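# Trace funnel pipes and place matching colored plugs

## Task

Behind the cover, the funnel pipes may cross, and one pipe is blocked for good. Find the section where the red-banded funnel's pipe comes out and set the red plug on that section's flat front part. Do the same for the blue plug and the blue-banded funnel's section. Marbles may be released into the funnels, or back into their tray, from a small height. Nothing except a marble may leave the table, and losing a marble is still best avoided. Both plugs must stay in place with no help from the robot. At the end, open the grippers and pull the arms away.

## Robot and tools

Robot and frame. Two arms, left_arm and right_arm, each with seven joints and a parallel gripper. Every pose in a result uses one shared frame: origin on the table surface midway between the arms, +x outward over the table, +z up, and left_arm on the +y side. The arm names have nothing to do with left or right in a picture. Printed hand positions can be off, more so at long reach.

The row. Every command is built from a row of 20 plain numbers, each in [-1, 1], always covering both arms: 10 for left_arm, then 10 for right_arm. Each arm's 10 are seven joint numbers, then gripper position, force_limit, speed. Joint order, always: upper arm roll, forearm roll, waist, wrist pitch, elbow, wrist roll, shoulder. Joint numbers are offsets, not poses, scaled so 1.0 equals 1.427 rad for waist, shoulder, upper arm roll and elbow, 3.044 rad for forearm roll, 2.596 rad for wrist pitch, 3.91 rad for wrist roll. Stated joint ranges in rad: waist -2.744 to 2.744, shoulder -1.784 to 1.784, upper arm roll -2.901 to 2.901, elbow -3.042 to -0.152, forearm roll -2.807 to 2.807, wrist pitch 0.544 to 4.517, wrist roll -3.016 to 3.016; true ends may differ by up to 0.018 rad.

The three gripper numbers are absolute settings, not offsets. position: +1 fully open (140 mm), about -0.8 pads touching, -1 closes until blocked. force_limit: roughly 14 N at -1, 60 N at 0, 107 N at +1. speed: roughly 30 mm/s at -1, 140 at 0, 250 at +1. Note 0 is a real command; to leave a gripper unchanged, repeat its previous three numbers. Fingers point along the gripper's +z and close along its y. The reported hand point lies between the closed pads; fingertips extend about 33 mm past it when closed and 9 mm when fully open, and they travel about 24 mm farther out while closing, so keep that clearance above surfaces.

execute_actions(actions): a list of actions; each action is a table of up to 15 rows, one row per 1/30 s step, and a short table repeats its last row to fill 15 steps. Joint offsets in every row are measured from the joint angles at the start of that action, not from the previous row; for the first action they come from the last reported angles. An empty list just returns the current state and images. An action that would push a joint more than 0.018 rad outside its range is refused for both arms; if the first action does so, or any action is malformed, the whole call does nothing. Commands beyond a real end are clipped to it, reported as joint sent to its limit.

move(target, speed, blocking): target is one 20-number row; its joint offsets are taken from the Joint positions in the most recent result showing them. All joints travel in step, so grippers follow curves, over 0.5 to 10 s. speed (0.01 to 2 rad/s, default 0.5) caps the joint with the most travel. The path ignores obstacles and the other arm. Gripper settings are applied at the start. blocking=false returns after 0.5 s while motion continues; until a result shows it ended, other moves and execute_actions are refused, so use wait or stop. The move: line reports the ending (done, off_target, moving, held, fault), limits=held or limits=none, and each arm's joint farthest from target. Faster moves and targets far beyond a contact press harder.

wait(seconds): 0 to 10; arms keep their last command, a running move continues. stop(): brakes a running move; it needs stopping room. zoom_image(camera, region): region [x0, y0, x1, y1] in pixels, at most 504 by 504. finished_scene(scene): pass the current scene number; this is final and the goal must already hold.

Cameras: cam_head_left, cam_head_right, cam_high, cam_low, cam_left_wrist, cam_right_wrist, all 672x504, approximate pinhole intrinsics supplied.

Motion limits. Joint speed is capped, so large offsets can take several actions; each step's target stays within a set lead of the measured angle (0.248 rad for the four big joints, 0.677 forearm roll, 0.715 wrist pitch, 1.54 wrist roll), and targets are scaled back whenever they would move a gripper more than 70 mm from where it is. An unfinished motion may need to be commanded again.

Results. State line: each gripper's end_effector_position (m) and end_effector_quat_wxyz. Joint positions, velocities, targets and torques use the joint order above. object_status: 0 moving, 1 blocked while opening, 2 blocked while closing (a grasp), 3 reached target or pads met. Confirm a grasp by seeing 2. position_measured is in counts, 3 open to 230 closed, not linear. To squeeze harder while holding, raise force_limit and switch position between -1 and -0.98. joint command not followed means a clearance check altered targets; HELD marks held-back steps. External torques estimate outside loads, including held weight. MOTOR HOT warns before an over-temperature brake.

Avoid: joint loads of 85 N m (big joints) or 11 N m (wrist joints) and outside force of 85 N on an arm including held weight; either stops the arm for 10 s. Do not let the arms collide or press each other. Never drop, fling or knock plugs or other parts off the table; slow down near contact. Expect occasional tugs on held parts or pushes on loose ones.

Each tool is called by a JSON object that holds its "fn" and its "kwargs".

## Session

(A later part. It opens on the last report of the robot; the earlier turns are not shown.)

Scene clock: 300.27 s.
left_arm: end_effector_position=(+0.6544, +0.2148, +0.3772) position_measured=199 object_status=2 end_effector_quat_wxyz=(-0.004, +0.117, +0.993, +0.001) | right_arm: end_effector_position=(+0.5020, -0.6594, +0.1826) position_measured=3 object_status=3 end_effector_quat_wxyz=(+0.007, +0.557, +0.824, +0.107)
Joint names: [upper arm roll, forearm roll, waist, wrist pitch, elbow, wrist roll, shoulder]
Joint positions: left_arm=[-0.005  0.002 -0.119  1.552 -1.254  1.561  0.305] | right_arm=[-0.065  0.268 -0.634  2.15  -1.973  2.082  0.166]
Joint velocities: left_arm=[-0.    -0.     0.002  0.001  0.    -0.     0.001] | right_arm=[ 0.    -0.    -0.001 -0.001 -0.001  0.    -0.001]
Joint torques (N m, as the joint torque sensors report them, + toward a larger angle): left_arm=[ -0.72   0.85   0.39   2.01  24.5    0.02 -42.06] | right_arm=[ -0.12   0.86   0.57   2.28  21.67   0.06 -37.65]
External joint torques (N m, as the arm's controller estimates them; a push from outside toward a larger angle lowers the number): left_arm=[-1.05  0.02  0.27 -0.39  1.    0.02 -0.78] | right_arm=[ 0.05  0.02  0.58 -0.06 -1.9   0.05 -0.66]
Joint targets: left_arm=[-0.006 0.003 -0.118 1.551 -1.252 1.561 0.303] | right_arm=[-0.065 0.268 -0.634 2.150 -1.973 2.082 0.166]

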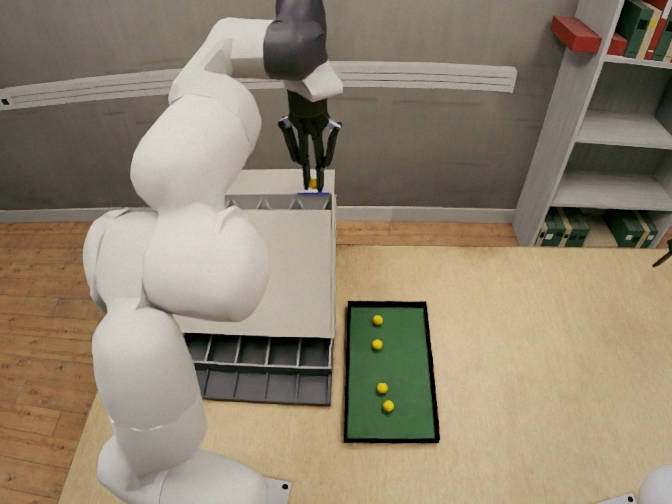

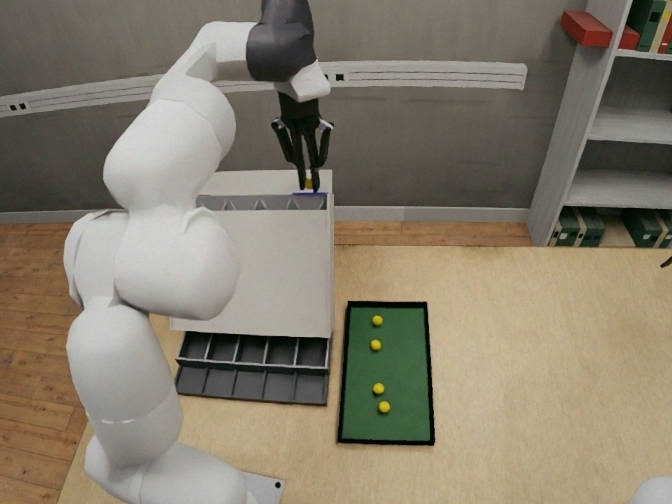

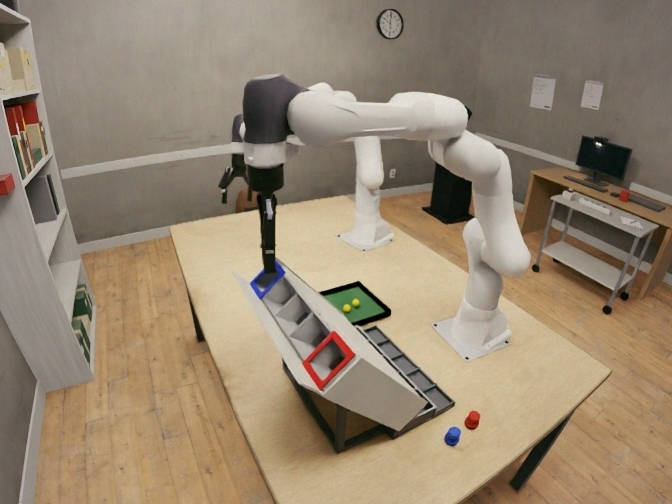

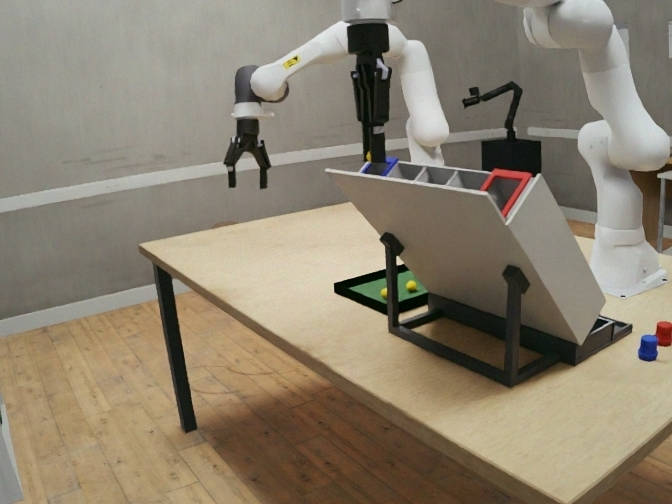

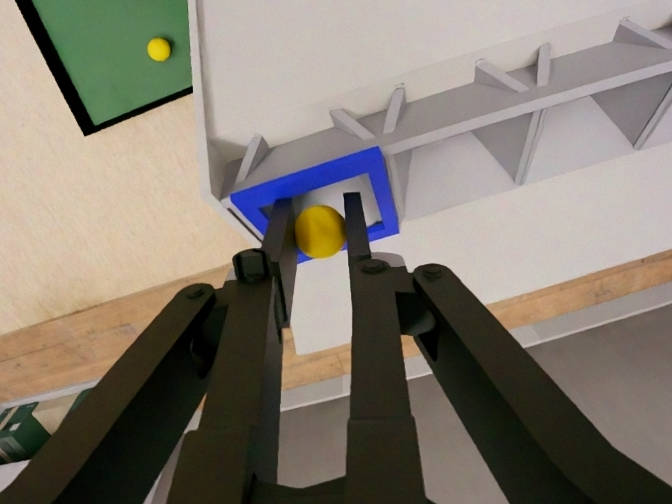

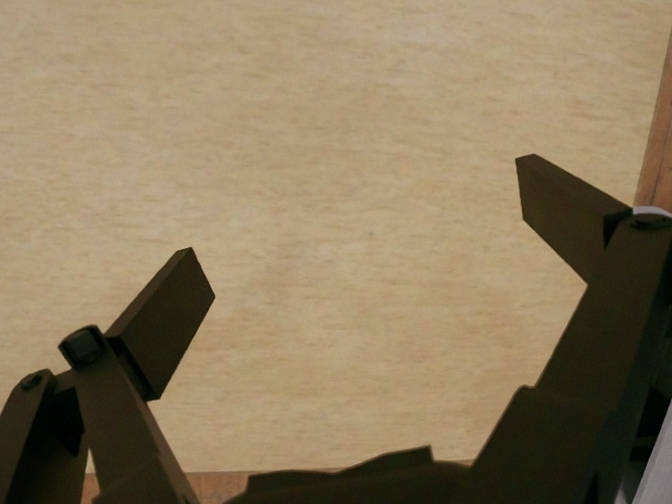

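{"fn": "execute_actions", "kwargs": {"actions": [[[0,0,0,0,0,0,0,-0.2,0,1,0,0,0,0,0,0,0,1,0,0],[0,0,0,0,0,0,0,-0.2,0,1,0,0,0,0,0,0,0,1,0,0],[0,0,0,0,0,0,-0.00075,-0.2,0,1,0,0,0,0,0,0,0,1,0,0],[0.001,0,0,0,0,0,-0.00287,-0.2,0,1,0,0,0,0,0,0,0,1,0,0],[0.002,0,-0.00138,0,0,0,-0.00606,-0.2,0,1,0,0,0,0,0,0,0,1,0,0],[0.003,0,-0.00547,0,0,0,-0.00981,-0.2,0,1,0,0,0,0,0,0,0,1,0,0],[0.004,0,-0.01218,0,0,0,-0.01356,-0.2,0,1,0,0,0,0,0,0,0,1,0,0],[0.004,0,-0.02135,0,0,0,-0.01675,-0.2,0,1,0,0,0,0,0,0,0,1,0,0],[0.004,0,-0.03274,0,0,0,-0.01887,-0.2,0,1,0,0,0,0,0,0,0,1,0,0],[0.004,0,-0.04608,0,0,0,-0.01962,-0.2,0,1,0,0,0,0,0,0,0,1,0,0],[0.004,0,-0.06103,0,0,0,-0.01962,-0.2,0,1,0,0,0,0,0,0,0,1,0,0],[0.004,0,-0.07723,0,-0.00168,0,-0.01962,-0.2,0,1,0,0,0,0,0,0,0,1,0,0],[0.004,0,-0.09429,0,-0.00671,0,-0.01962,-0.2,0,1,0,0,0,0,0,0,0,1,0,0],[0.004,0,-0.11178,0.00516,-0.01502,0,-0.01962,-0.2,0,1,0,0,0,0,0,0,0,1,0,0],[0.004,0,-0.12926,0.01634,-0.02654,0,-0.01962,-0.2,0,1,0,0,0,0,0,0,0,1,0,0]],[[0,0,-0.05721,0.02554,-0.03538,0,-0.0014,-0.2,0,1,0,0,0,0,0,0,0,1,0,0],[0,0,-0.07341,0.03983,-0.05288,0,-0.0014,-0.2,0,1,0,0,0,0,0,0,0,1,0,0],[0,0,-0.08837,0.05546,-0.0731,0,-0.0014,-0.2,0,1,0,0,0,0,0,0,0,1,0,0],[0,0,-0.1017,0.07225,-0.09582,0,-0.0014,-0.2,0,1,0,0,0,0,0,0,0,1,0,0],[0,0,-0.1131,0.09001,-0.12079,0,-0.0014,-0.2,0,1,0,0,0,0,0,0,0,1,0,0],[0,0,-0.12226,0.10856,-0.14773,0,-0.0014,-0.2,0,1,0,0,0,0,0,0,0,1,0,0],[0,0,-0.12897,0.12768,-0.17636,0,-0.0014,-0.2,0,1,0,0,0,0,0,0,0,1,0,0],[0,0,-0.13307,0.14718,-0.20635,0,-0.0014,-0.2,0,1,0,0,0,0,0,0,0,1,0,0],[0,0,-0.13444,0.16683,-0.23738,0,-0.0014,-0.2,0,1,0,0,0,0,0,0,0,1,0,0],[0,0,-0.13444,0.18643,-0.26912,0,-0.0014,-0.2,0,1,0,0,0,0,0,0,0,1,0,0],[0,0,-0.13444,0.20574,-0.3012,0,-0.0014,-0.2,0,1,0,0,0,0,0,0,0,1,0,0],[0,0,-0.13444,0.22458,-0.33328,0,-0.0014,-0.2,0,1,0,0,0,0,0,0,0,1,0,0],[0,0,-0.13444,0.24272,-0.36502,0,-0.0014,-0.2,0,1,0,0,0,0,0,0,0,1,0,0],[0,0,-0.13444,0.25998,-0.39605,0,-0.0014,-0.2,0,1,0,0,0,0,0,0,0,1,0,0],[0,0,-0.13444,0.27616,-0.42604,0,-0.0014,-0.2,0,1,0,0,0,0,0,0,0,1,0,0]],[[0,0,-0.001,0.09529,-0.09438,0,-0.0014,-0.2,0,1,0,0,0,0,0,0,0,1,0,0],[0,0,-0.001,0.10879,-0.12132,0,-0.0014,-0.2,0,1,0,0,0,0,0,0,0,1,0,0],[0,0,-0.001,0.12072,-0.14629,0,-0.0014,-0.2,0,1,0,0,0,0,0,0,0,1,0,0],[0,0,-0.001,0.13095,-0.16901,0,-0.0014,-0.2,0,1,0,0,0,0,0,0,0,1,0,0],[0,0,-0.001,0.13937,-0.18923,0,-0.0014,-0.2,0,1,0,0,0,0,0,0,0,1,0,0],[0,0,-0.001,0.14588,-0.20673,0,-0.0014,-0.2,0,1,0,0,0,0,0,0,0,1,0,0],[0,0,-0.001,0.15043,-0.22131,0,-0.0014,-0.2,0,1,0,0,0,0,0,0,0,1,0,0],[0,0,-0.001,0.15295,-0.23283,0,-0.0014,-0.2,0,1,0,0,0,0,0,0,0,1,0,0],[0,0,-0.001,0.15341,-0.24114,0,-0.0014,-0.2,0,1,0,0,0,0,0,0,0,1,0,0],[0,0,-0.001,0.15182,-0.24617,0,-0.0014,-0.2,0,1,0,0,0,0,0,0,0,1,0,0],[0,0,-0.001,0.1482,-0.24785,0,-0.0014,-0.2,0,1,0,0,0,0,0,0,0,1,0,0],[0,0,-0.001,0.14257,-0.24785,0,-0.0014,-0.2,0,1,0,0,0,0,0,0,0,1,0,0],[0,0,-0.001,0.135,-0.24785,0,-0.0014,-0.2,0,1,0,0,0,0,0,0,0,1,0,0],[0,0,-0.001,0.13074,-0.24785,0,-0.0014,-0.2,0,1,0,0,0,0,0,0,0,1,0,0],[0,0,-0.001,0.13074,-0.24785,0,-0.0014,-0.2,0,1,0,0,0,0,0,0,0,1,0,0]]]}}

Scene clock: 402.37 s.
left_arm: end_effector_position=(+0.5200, +0.0671, +0.0690) position_measured=154 object_status=3 end_effector_quat_wxyz=(+0.003, +0.270, +0.963, +0.000) | right_arm: end_effector_position=(+0.5020, -0.6594, +0.1826) position_measured=3 object_status=3 end_effector_quat_wxyz=(+0.007, +0.557, +0.824, +0.107)
Joint names: [upper arm roll, forearm roll, waist, wrist pitch, elbow, wrist roll, shoulder]
Joint positions: left_arm=[ 0.004  0.002 -0.438  2.407 -2.126  1.561  0.275] | right_arm=[-0.065  0.268 -0.634  2.15  -1.973  2.082  0.166]
Joint velocities: left_arm=[-0.001  0.002 -0.001 -0.001 -0.038  0.001 -0.007] | right_arm=[-0.     0.     0.    -0.    -0.001 -0.002 -0.001]
Joint torques (N m, as the joint torque sensors report them, + toward a larger angle): left_arm=[ -0.57   0.44  -0.46   2.7   20.83  -0.06 -41.05] | right_arm=[  0.03   0.85   0.81   2.32  21.99   0.06 -37.71]
External joint torques (N m, as the arm's controller estimates them; a push from outside toward a larger angle lowers the number): left_arm=[-0.81 -0.13 -0.4   0.08 -1.17 -0.06 -2.08] | right_arm=[ 0.22  0.02  0.84 -0.02 -1.6   0.05 -0.74]
External joint torques at the end of the 1st action: left_arm=[-0.83  0.34 -1.05  0.49 -0.24 -0.14 -1.29] | right_arm=[-0.1  -0.02  0.11 -0.03 -1.78  0.03 -0.6 ]
External joint torques at the end of the 2nd action: left_arm=[-0.56 -0.01  0.93  0.45 -2.12 -0.09  1.49] | right_arm=[ 0.22 -0.02  0.71 -0.01 -1.56  0.03 -1.07]
Joint targets: left_arm=[0.003 0.002 -0.439 2.408 -2.130 1.561 0.270] | right_arm=[-0.065 0.268 -0.634 2.150 -1.973 2.082 0.166]
Step readings (joint positions; steps 1 to 15: 1st action; 16 to 30: 2nd action; 31 to 45: 3rd action):
0: left_arm=[-0.005 0.002 -0.119 1.552 -1.254 1.561 0.305] | right_arm=[-0.065 0.268 -0.634 2.150 -1.973 2.082 0.166]
1: left_arm=[-0.005 0.002 -0.119 1.552 -1.254 1.561 0.305] | right_arm=[-0.065 0.268 -0.634 2.150 -1.973 2.082 0.166]
2: left_arm=[-0.005 0.002 -0.119 1.552 -1.254 1.561 0.305] | right_arm=[-0.065 0.268 -0.634 2.150 -1.973 2.082 0.166]
4: left_arm=[-0.005 0.002 -0.119 1.552 -1.254 1.561 0.305] | right_arm=[-0.065 0.268 -0.634 2.150 -1.973 2.082 0.166]
8: left_arm=[0.001 0.002 -0.128 1.552 -1.255 1.561 0.297] | right_arm=[-0.065 0.268 -0.634 2.150 -1.973 2.082 0.166]
15: left_arm=[0.007 0.002 -0.244 1.561 -1.267 1.561 0.275] | right_arm=[-0.065 0.268 -0.634 2.150 -1.973 2.082 0.166]
16: left_arm=[0.007 0.002 -0.269 1.572 -1.279 1.561 0.272] | right_arm=[-0.065 0.268 -0.634 2.150 -1.973 2.082 0.166]
17: left_arm=[0.006 0.002 -0.294 1.588 -1.296 1.561 0.270] | right_arm=[-0.065 0.268 -0.634 2.150 -1.973 2.082 0.166]
19: left_arm=[0.005 0.002 -0.342 1.633 -1.341 1.561 0.267] | right_arm=[-0.065 0.268 -0.634 2.150 -1.973 2.082 0.166]
23: left_arm=[0.002 0.002 -0.413 1.765 -1.472 1.561 0.266] | right_arm=[-0.065 0.268 -0.634 2.150 -1.973 2.082 0.166]
30: left_arm=[0.003 0.002 -0.438 2.069 -1.777 1.561 0.272] | right_arm=[-0.065 0.268 -0.634 2.150 -1.973 2.082 0.166]
31: left_arm=[0.004 0.002 -0.438 2.112 -1.820 1.561 0.273] | right_arm=[-0.065 0.268 -0.634 2.150 -1.973 2.082 0.166]
32: left_arm=[0.004 0.002 -0.438 2.154 -1.862 1.561 0.273] | right_arm=[-0.065 0.268 -0.634 2.150 -1.973 2.082 0.166]
34: left_arm=[0.004 0.002 -0.438 2.231 -1.939 1.561 0.274] | right_arm=[-0.065 0.268 -0.634 2.150 -1.973 2.082 0.166]
38: left_arm=[0.004 0.002 -0.438 2.350 -2.060 1.561 0.275] | right_arm=[-0.065 0.268 -0.634 2.150 -1.973 2.082 0.166]
45: Joint positions above

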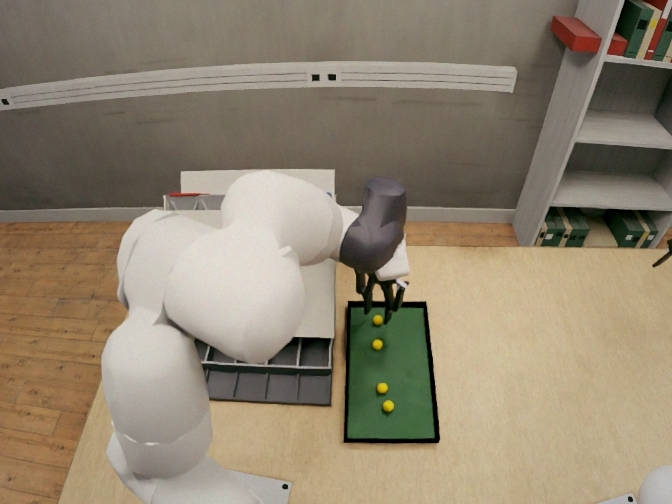

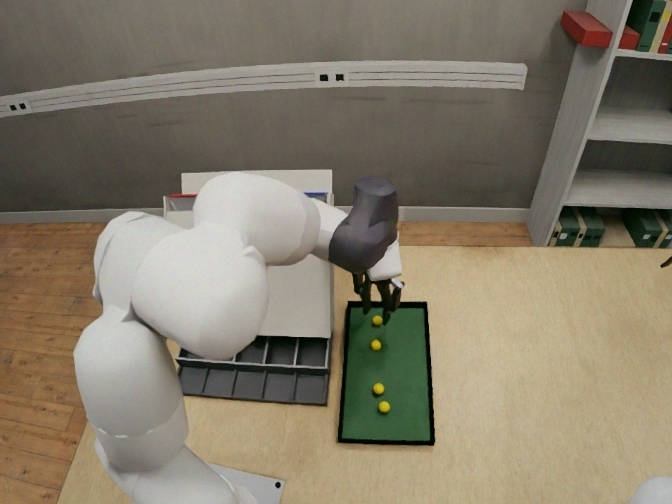

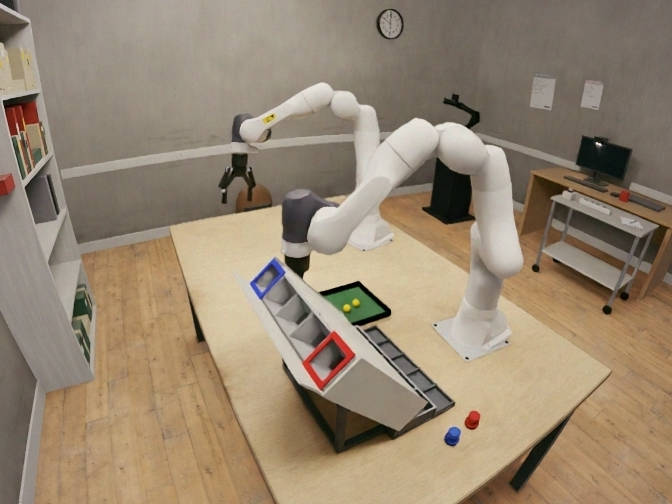

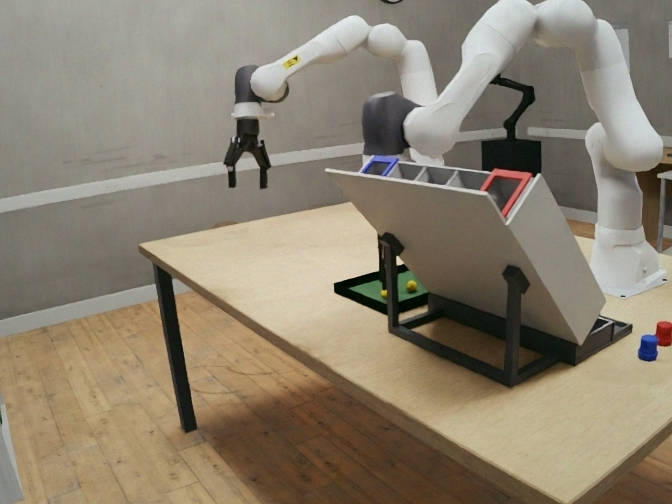

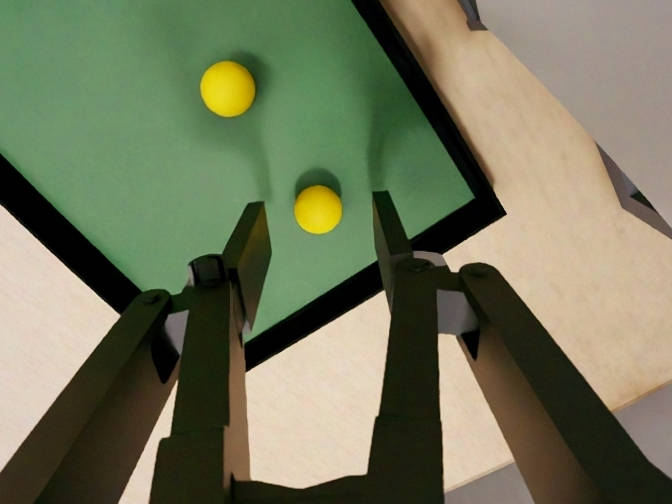

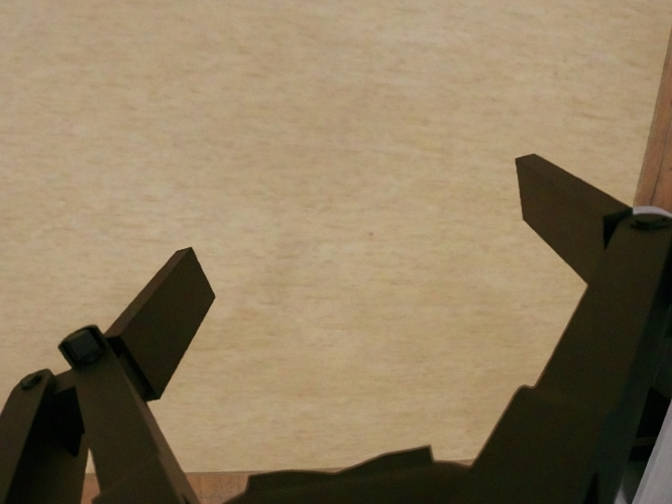

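{"fn": "execute_actions", "kwargs": {"actions": []}}

{"fn": "zoom_image", "kwargs": {"camera": "cam_head_right", "region": [150, 310, 350, 420]}}

{"fn": "zoom_image", "kwargs": {"camera": "cam_high", "region": [220, 240, 500, 460]}}

Scene clock: 406.70 s.
left_arm: end_effector_position=(+0.5198, +0.0672, +0.0698) position_measured=154 object_status=3 end_effector_quat_wxyz=(+0.004, +0.270, +0.963, +0.000) | right_arm: end_effector_position=(+0.5020, -0.6594, +0.1826) position_measured=3 object_status=3 end_effector_quat_wxyz=(+0.007, +0.557, +0.824, +0.107)
Joint names: [upper arm roll, forearm roll, waist, wrist pitch, elbow, wrist roll, shoulder]
Joint positions: left_arm=[ 0.004  0.002 -0.438  2.407 -2.128  1.561  0.272] | right_arm=[-0.065  0.268 -0.634  2.15  -1.973  2.082  0.166]
Joint velocities: left_arm=[ 0.     0.    -0.001 -0.     0.    -0.     0.   ] | right_arm=[ 0.001 -0.001  0.    -0.001  0.     0.001  0.   ]
Joint torques (N m, as the joint torque sensors report them, + toward a larger angle): left_arm=[ -0.64   0.54  -0.19   2.61  19.57   0.01 -38.61] | right_arm=[  0.03   0.88   0.67   2.28  21.94   0.04 -37.76]
External joint torques (N m, as the arm's controller estimates them; a push from outside toward a larger angle lowers the number): left_arm=[-0.84 -0.01 -0.11  0.19 -1.42  0.01 -0.94] | right_arm=[ 0.26  0.05  0.75 -0.06 -1.56  0.03 -0.96]
Joint targets: left_arm=[0.003 0.002 -0.439 2.408 -2.130 1.561 0.270] | right_arm=[-0.065 0.268 -0.634 2.150 -1.973 2.082 0.166]

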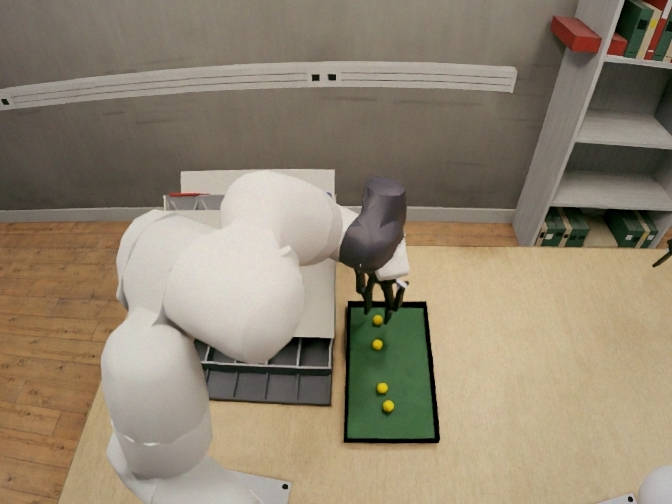

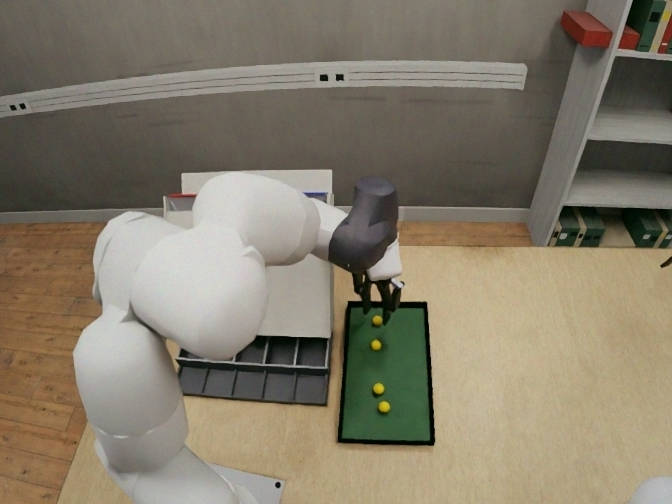

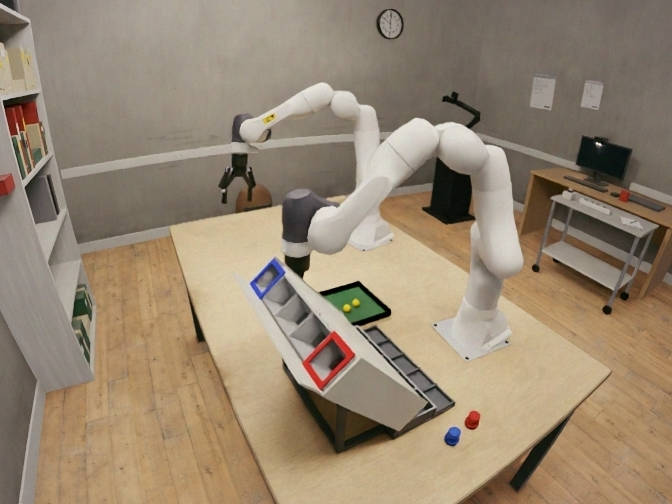

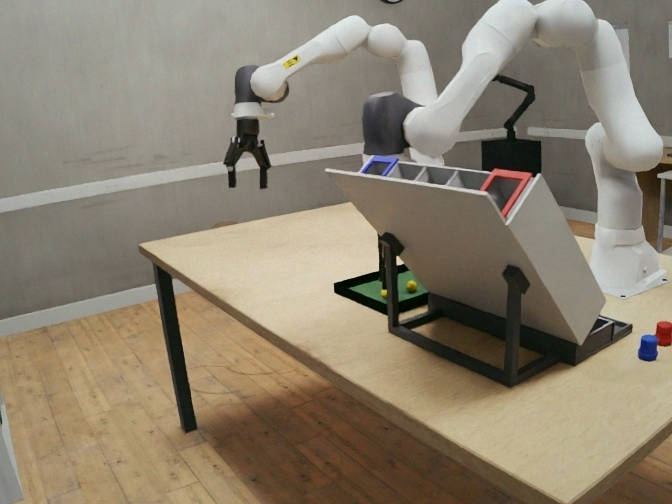

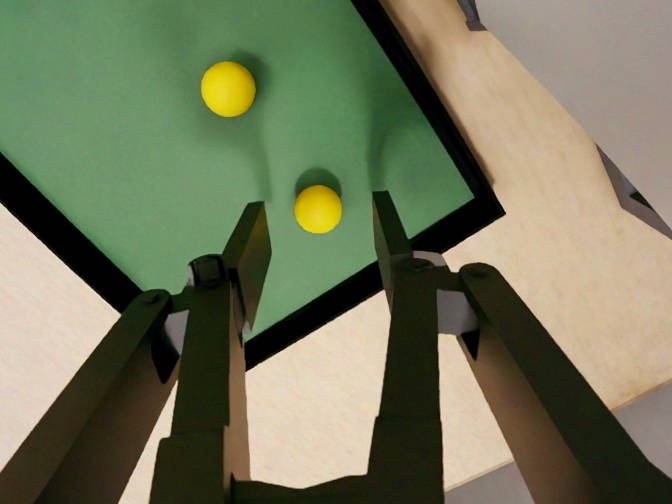

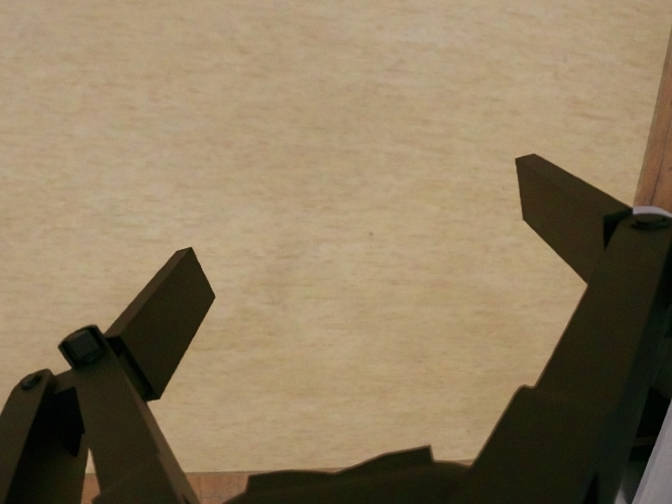

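Region (150, 310, 350, 420) of cam_head_right's 672x504 image, scaled by 2.520, with more detail than that image has; it fills the top 277 rows of this view, and the rest is white.

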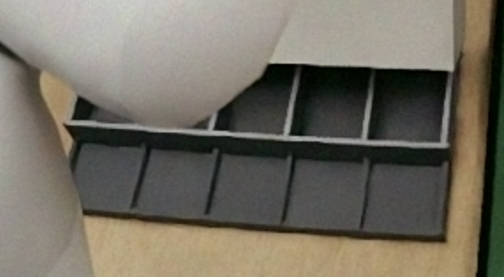

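Region (220, 240, 500, 460) of cam_high's 672x504 image, scaled by 1.800, with more detail than that image has; it fills the top 396 rows of this view, and the rest is white.

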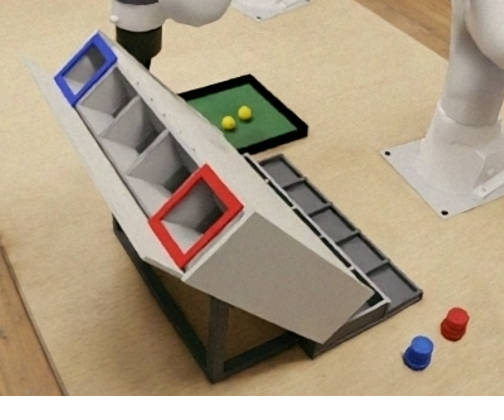

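{"fn": "execute_actions", "kwargs": {"actions": [[[0,0,-0.0002,0,-0.0004,0,0.0018,-0.2,0,1,0,0,0,0,0,0,0,1,0,0],[0,0,-0.0007,0,-0.0015,0,0.007,-0.2,0,1,0,0,0,0,0,0,0,1,0,0],[0,0,-0.0014,0.004,-0.003,0,0.0144,-0.2,0,1,0,0,0,0,0,0,0,1,0,0],[0,0,-0.0021,0.014,-0.0047,0,0.0227,-1,0,-0.4,0,0,0,0,0,0,0,1,0,0],[0,0,-0.0028,0.026,-0.0063,0,0.0301,-1,0,-0.4,0,0,0,0,0,0,0,1,0,0],[0,0,-0.0033,0.036,-0.0073,0,0.0353,-1,0,-0.4,0,0,0,0,0,0,0,1,0,0],[0,0,-0.0035,0.041,-0.0077,0,0.0371,-1,0,-0.4,0,0,0,0,0,0,0,1,0,0],[0,0,-0.0035,0.04,-0.0077,0,0.0371,-1,0,-0.4,0,0,0,0,0,0,0,1,0,0],[0,0,-0.0035,0.034,-0.0077,0,0.0371,-1,0,-0.4,0,0,0,0,0,0,0,1,0,0],[0,0,-0.0035,0.027,-0.0077,0,0.0371,-1,0,-0.4,0,0,0,0,0,0,0,1,0,0],[0,0,-0.0035,0.0239,-0.0077,0,0.0371,-1,0,-0.4,0,0,0,0,0,0,0,1,0,0]]]}}

{"fn": "execute_actions", "kwargs": {"actions": []}}

Scene clock: 438.37 s.
left_arm: end_effector_position=(+0.5190, +0.0661, +0.0417) position_measured=198 object_status=0 end_effector_quat_wxyz=(+0.004, +0.271, +0.963, -0.000) | right_arm: end_effector_position=(+0.5020, -0.6594, +0.1826) position_measured=3 object_status=3 end_effector_quat_wxyz=(+0.007, +0.557, +0.824, +0.107)
Joint names: [upper arm roll, forearm roll, waist, wrist pitch, elbow, wrist roll, shoulder]
Joint positions: left_arm=[ 0.004  0.002 -0.44   2.469 -2.138  1.561  0.324] | right_arm=[-0.065  0.268 -0.634  2.15  -1.973  2.082  0.166]
Joint velocities: left_arm=[-0.001  0.002  0.001 -0.    -0.001  0.001  0.   ] | right_arm=[ 0.001  0.    -0.001  0.     0.001  0.     0.   ]
Joint torques (N m, as the joint torque sensors report them, + toward a larger angle): left_arm=[ -0.09   0.48  -1.16   2.42  19.49  -0.03 -37.94] | right_arm=[ -0.09   0.83   0.81   2.29  21.73   0.05 -37.55]
External joint torques (N m, as the arm's controller estimates them; a push from outside toward a larger angle lowers the number): left_arm=[-0.31 -0.04 -1.04 -0.02 -0.84 -0.03  0.72] | right_arm=[ 0.21  0.    0.96 -0.06 -1.81  0.04 -0.69]
Joint targets: left_arm=[0.004 0.002 -0.443 2.469 -2.139 1.561 0.325] | right_arm=[-0.065 0.268 -0.634 2.150 -1.973 2.082 0.166]
Step readings (joint positions):
0: left_arm=[0.004 0.002 -0.438 2.407 -2.128 1.561 0.272] | right_arm=[-0.065 0.268 -0.634 2.150 -1.973 2.082 0.166]
1: left_arm=[0.004 0.002 -0.438 2.407 -2.128 1.561 0.272] | right_arm=[-0.065 0.268 -0.634 2.150 -1.973 2.082 0.166]
2: left_arm=[0.004 0.002 -0.438 2.407 -2.128 1.561 0.273] | right_arm=[-0.065 0.268 -0.634 2.150 -1.973 2.082 0.166]
4: left_arm=[0.004 0.002 -0.438 2.414 -2.128 1.561 0.281] | right_arm=[-0.065 0.268 -0.634 2.150 -1.973 2.082 0.166]
8: left_arm=[0.004 0.002 -0.439 2.461 -2.135 1.561 0.314] | right_arm=[-0.065 0.268 -0.634 2.150 -1.973 2.082 0.166]
15: Joint positions above

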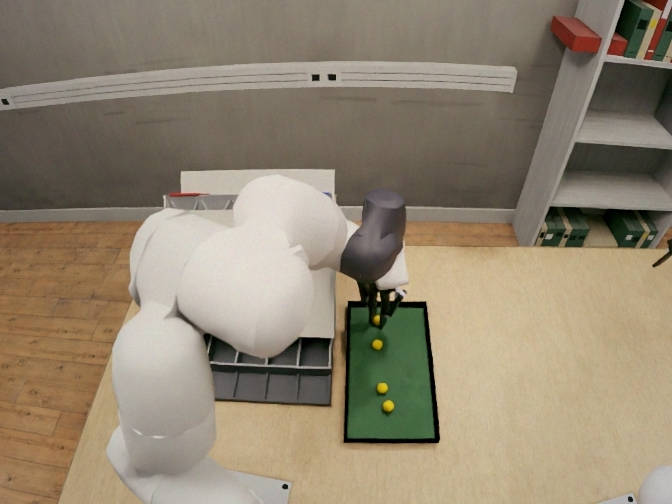

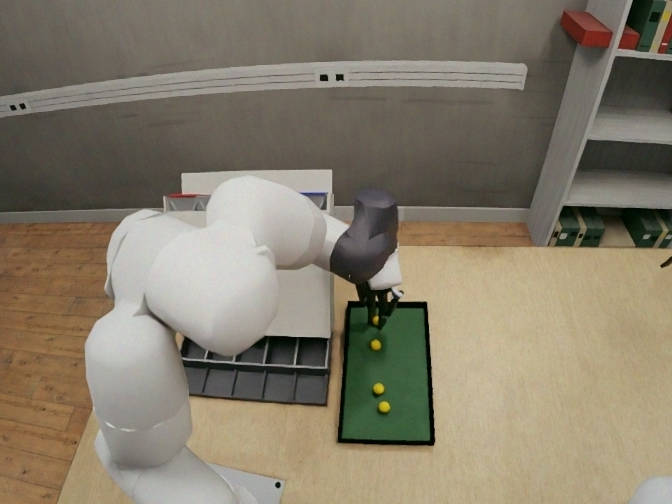

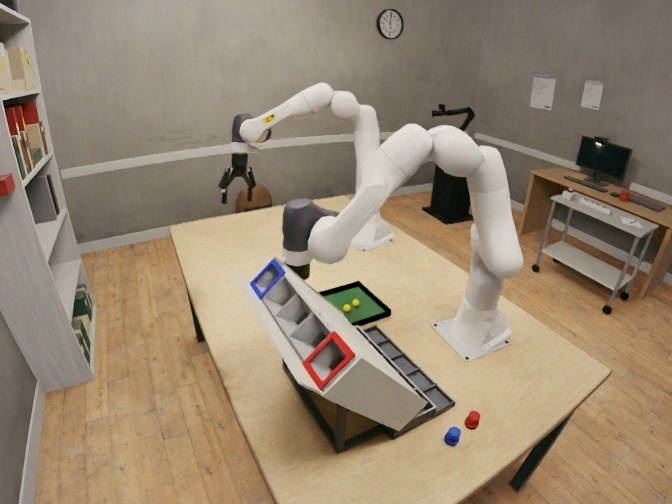

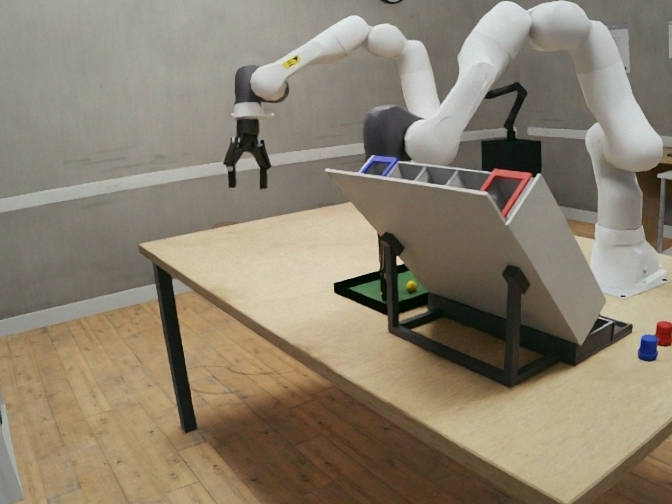

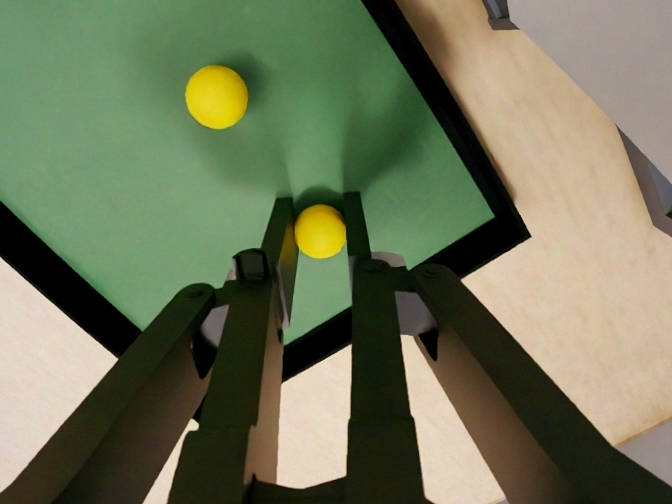

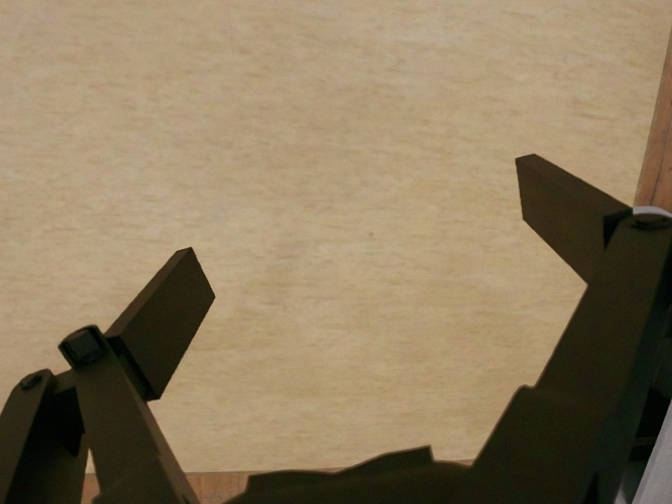

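Scene clock: 438.37 s.
left_arm: end_effector_position=(+0.5190, +0.0661, +0.0417) position_measured=198 object_status=0 end_effector_quat_wxyz=(+0.004, +0.271, +0.963, -0.000) | right_arm: end_effector_position=(+0.5020, -0.6594, +0.1826) position_measured=3 object_status=3 end_effector_quat_wxyz=(+0.007, +0.557, +0.824, +0.107)
Joint names: [upper arm roll, forearm roll, waist, wrist pitch, elbow, wrist roll, shoulder]
Joint positions: left_arm=[ 0.004  0.002 -0.44   2.469 -2.138  1.561  0.324] | right_arm=[-0.065  0.268 -0.634  2.15  -1.973  2.082  0.166]
Joint velocities: left_arm=[-0.001  0.002  0.001 -0.    -0.001  0.001  0.   ] | right_arm=[ 0.001  0.    -0.001  0.     0.001  0.     0.   ]
Joint torques (N m, as the joint torque sensors report them, + toward a larger angle): left_arm=[ -0.09   0.48  -1.16   2.42  19.49  -0.03 -37.94] | right_arm=[ -0.09   0.83   0.81   2.29  21.73   0.05 -37.55]
External joint torques (N m, as the arm's controller estimates them; a push from outside toward a larger angle lowers the number): left_arm=[-0.31 -0.04 -1.04 -0.02 -0.84 -0.03  0.72] | right_arm=[ 0.21  0.    0.96 -0.06 -1.81  0.04 -0.69]
Joint targets: left_arm=[0.004 0.002 -0.443 2.469 -2.139 1.561 0.325] | right_arm=[-0.065 0.268 -0.634 2.150 -1.973 2.082 0.166]

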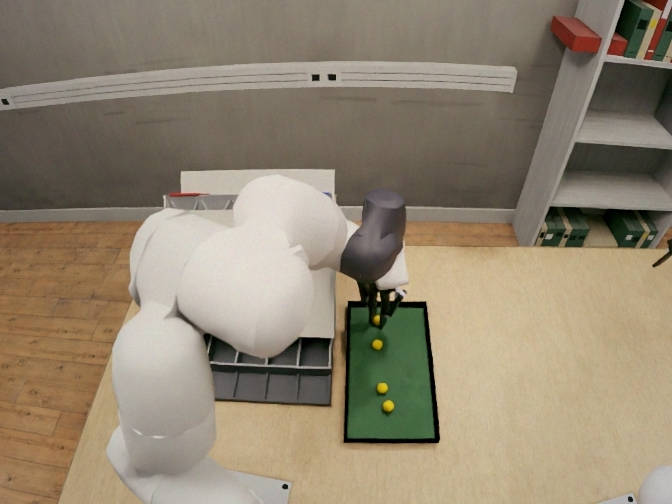

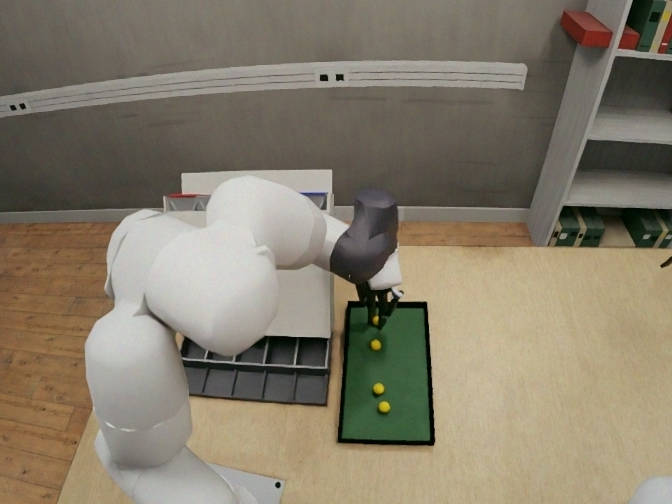

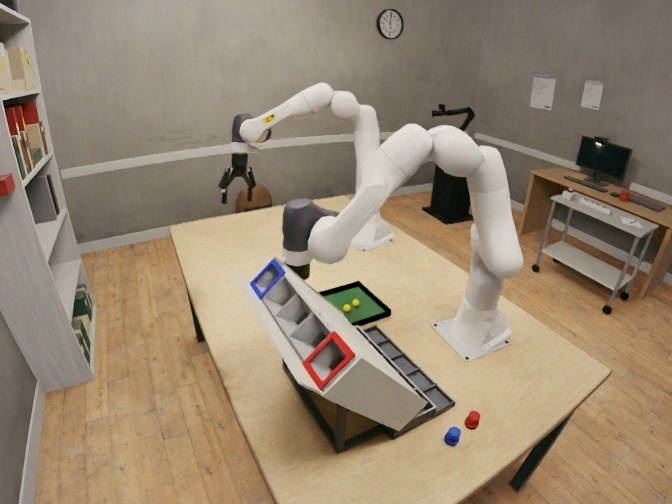

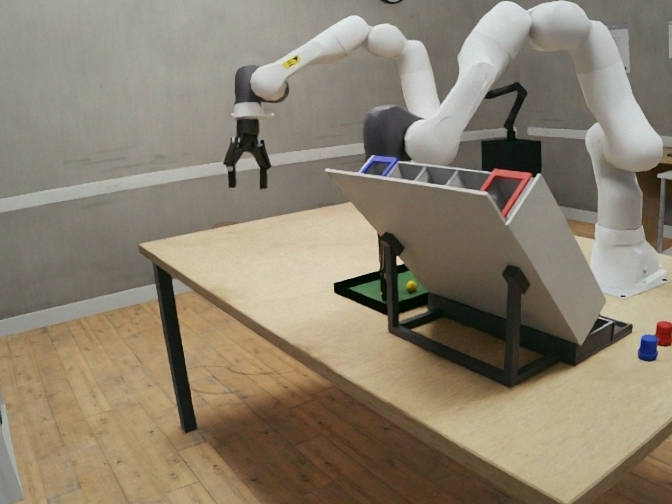

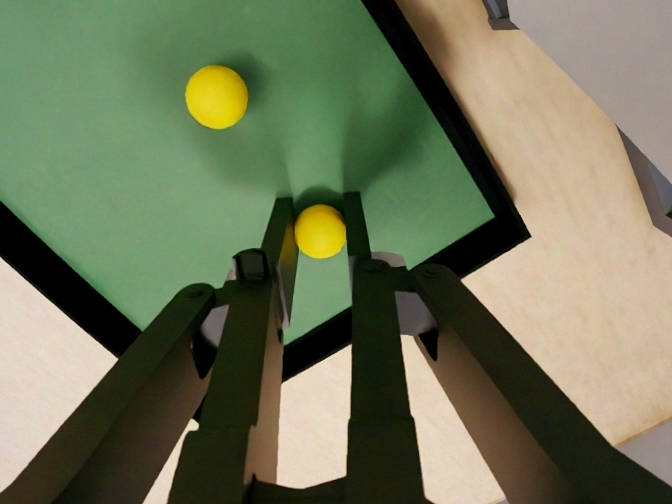

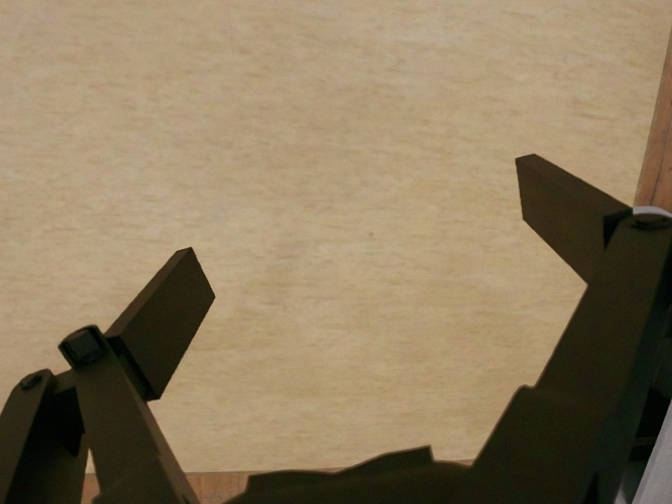

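{"fn": "zoom_image", "kwargs": {"camera": "cam_head_right", "region": [160, 320, 340, 410]}}

{"fn": "zoom_image", "kwargs": {"camera": "cam_head_left", "region": [160, 320, 340, 410]}}

Region (160, 320, 340, 410) of cam_head_right's 672x504 image, scaled by 2.800, with more detail than that image has.

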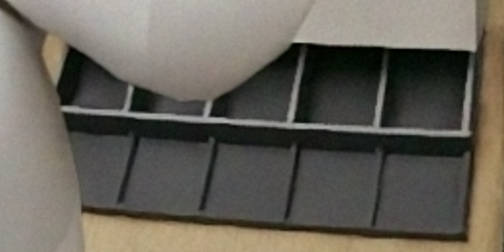

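Region (160, 320, 340, 410) of cam_head_left's 672x504 image, scaled by 2.800, with more detail than that image has.

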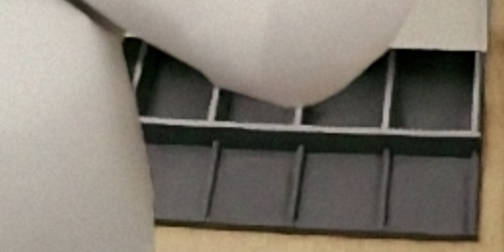

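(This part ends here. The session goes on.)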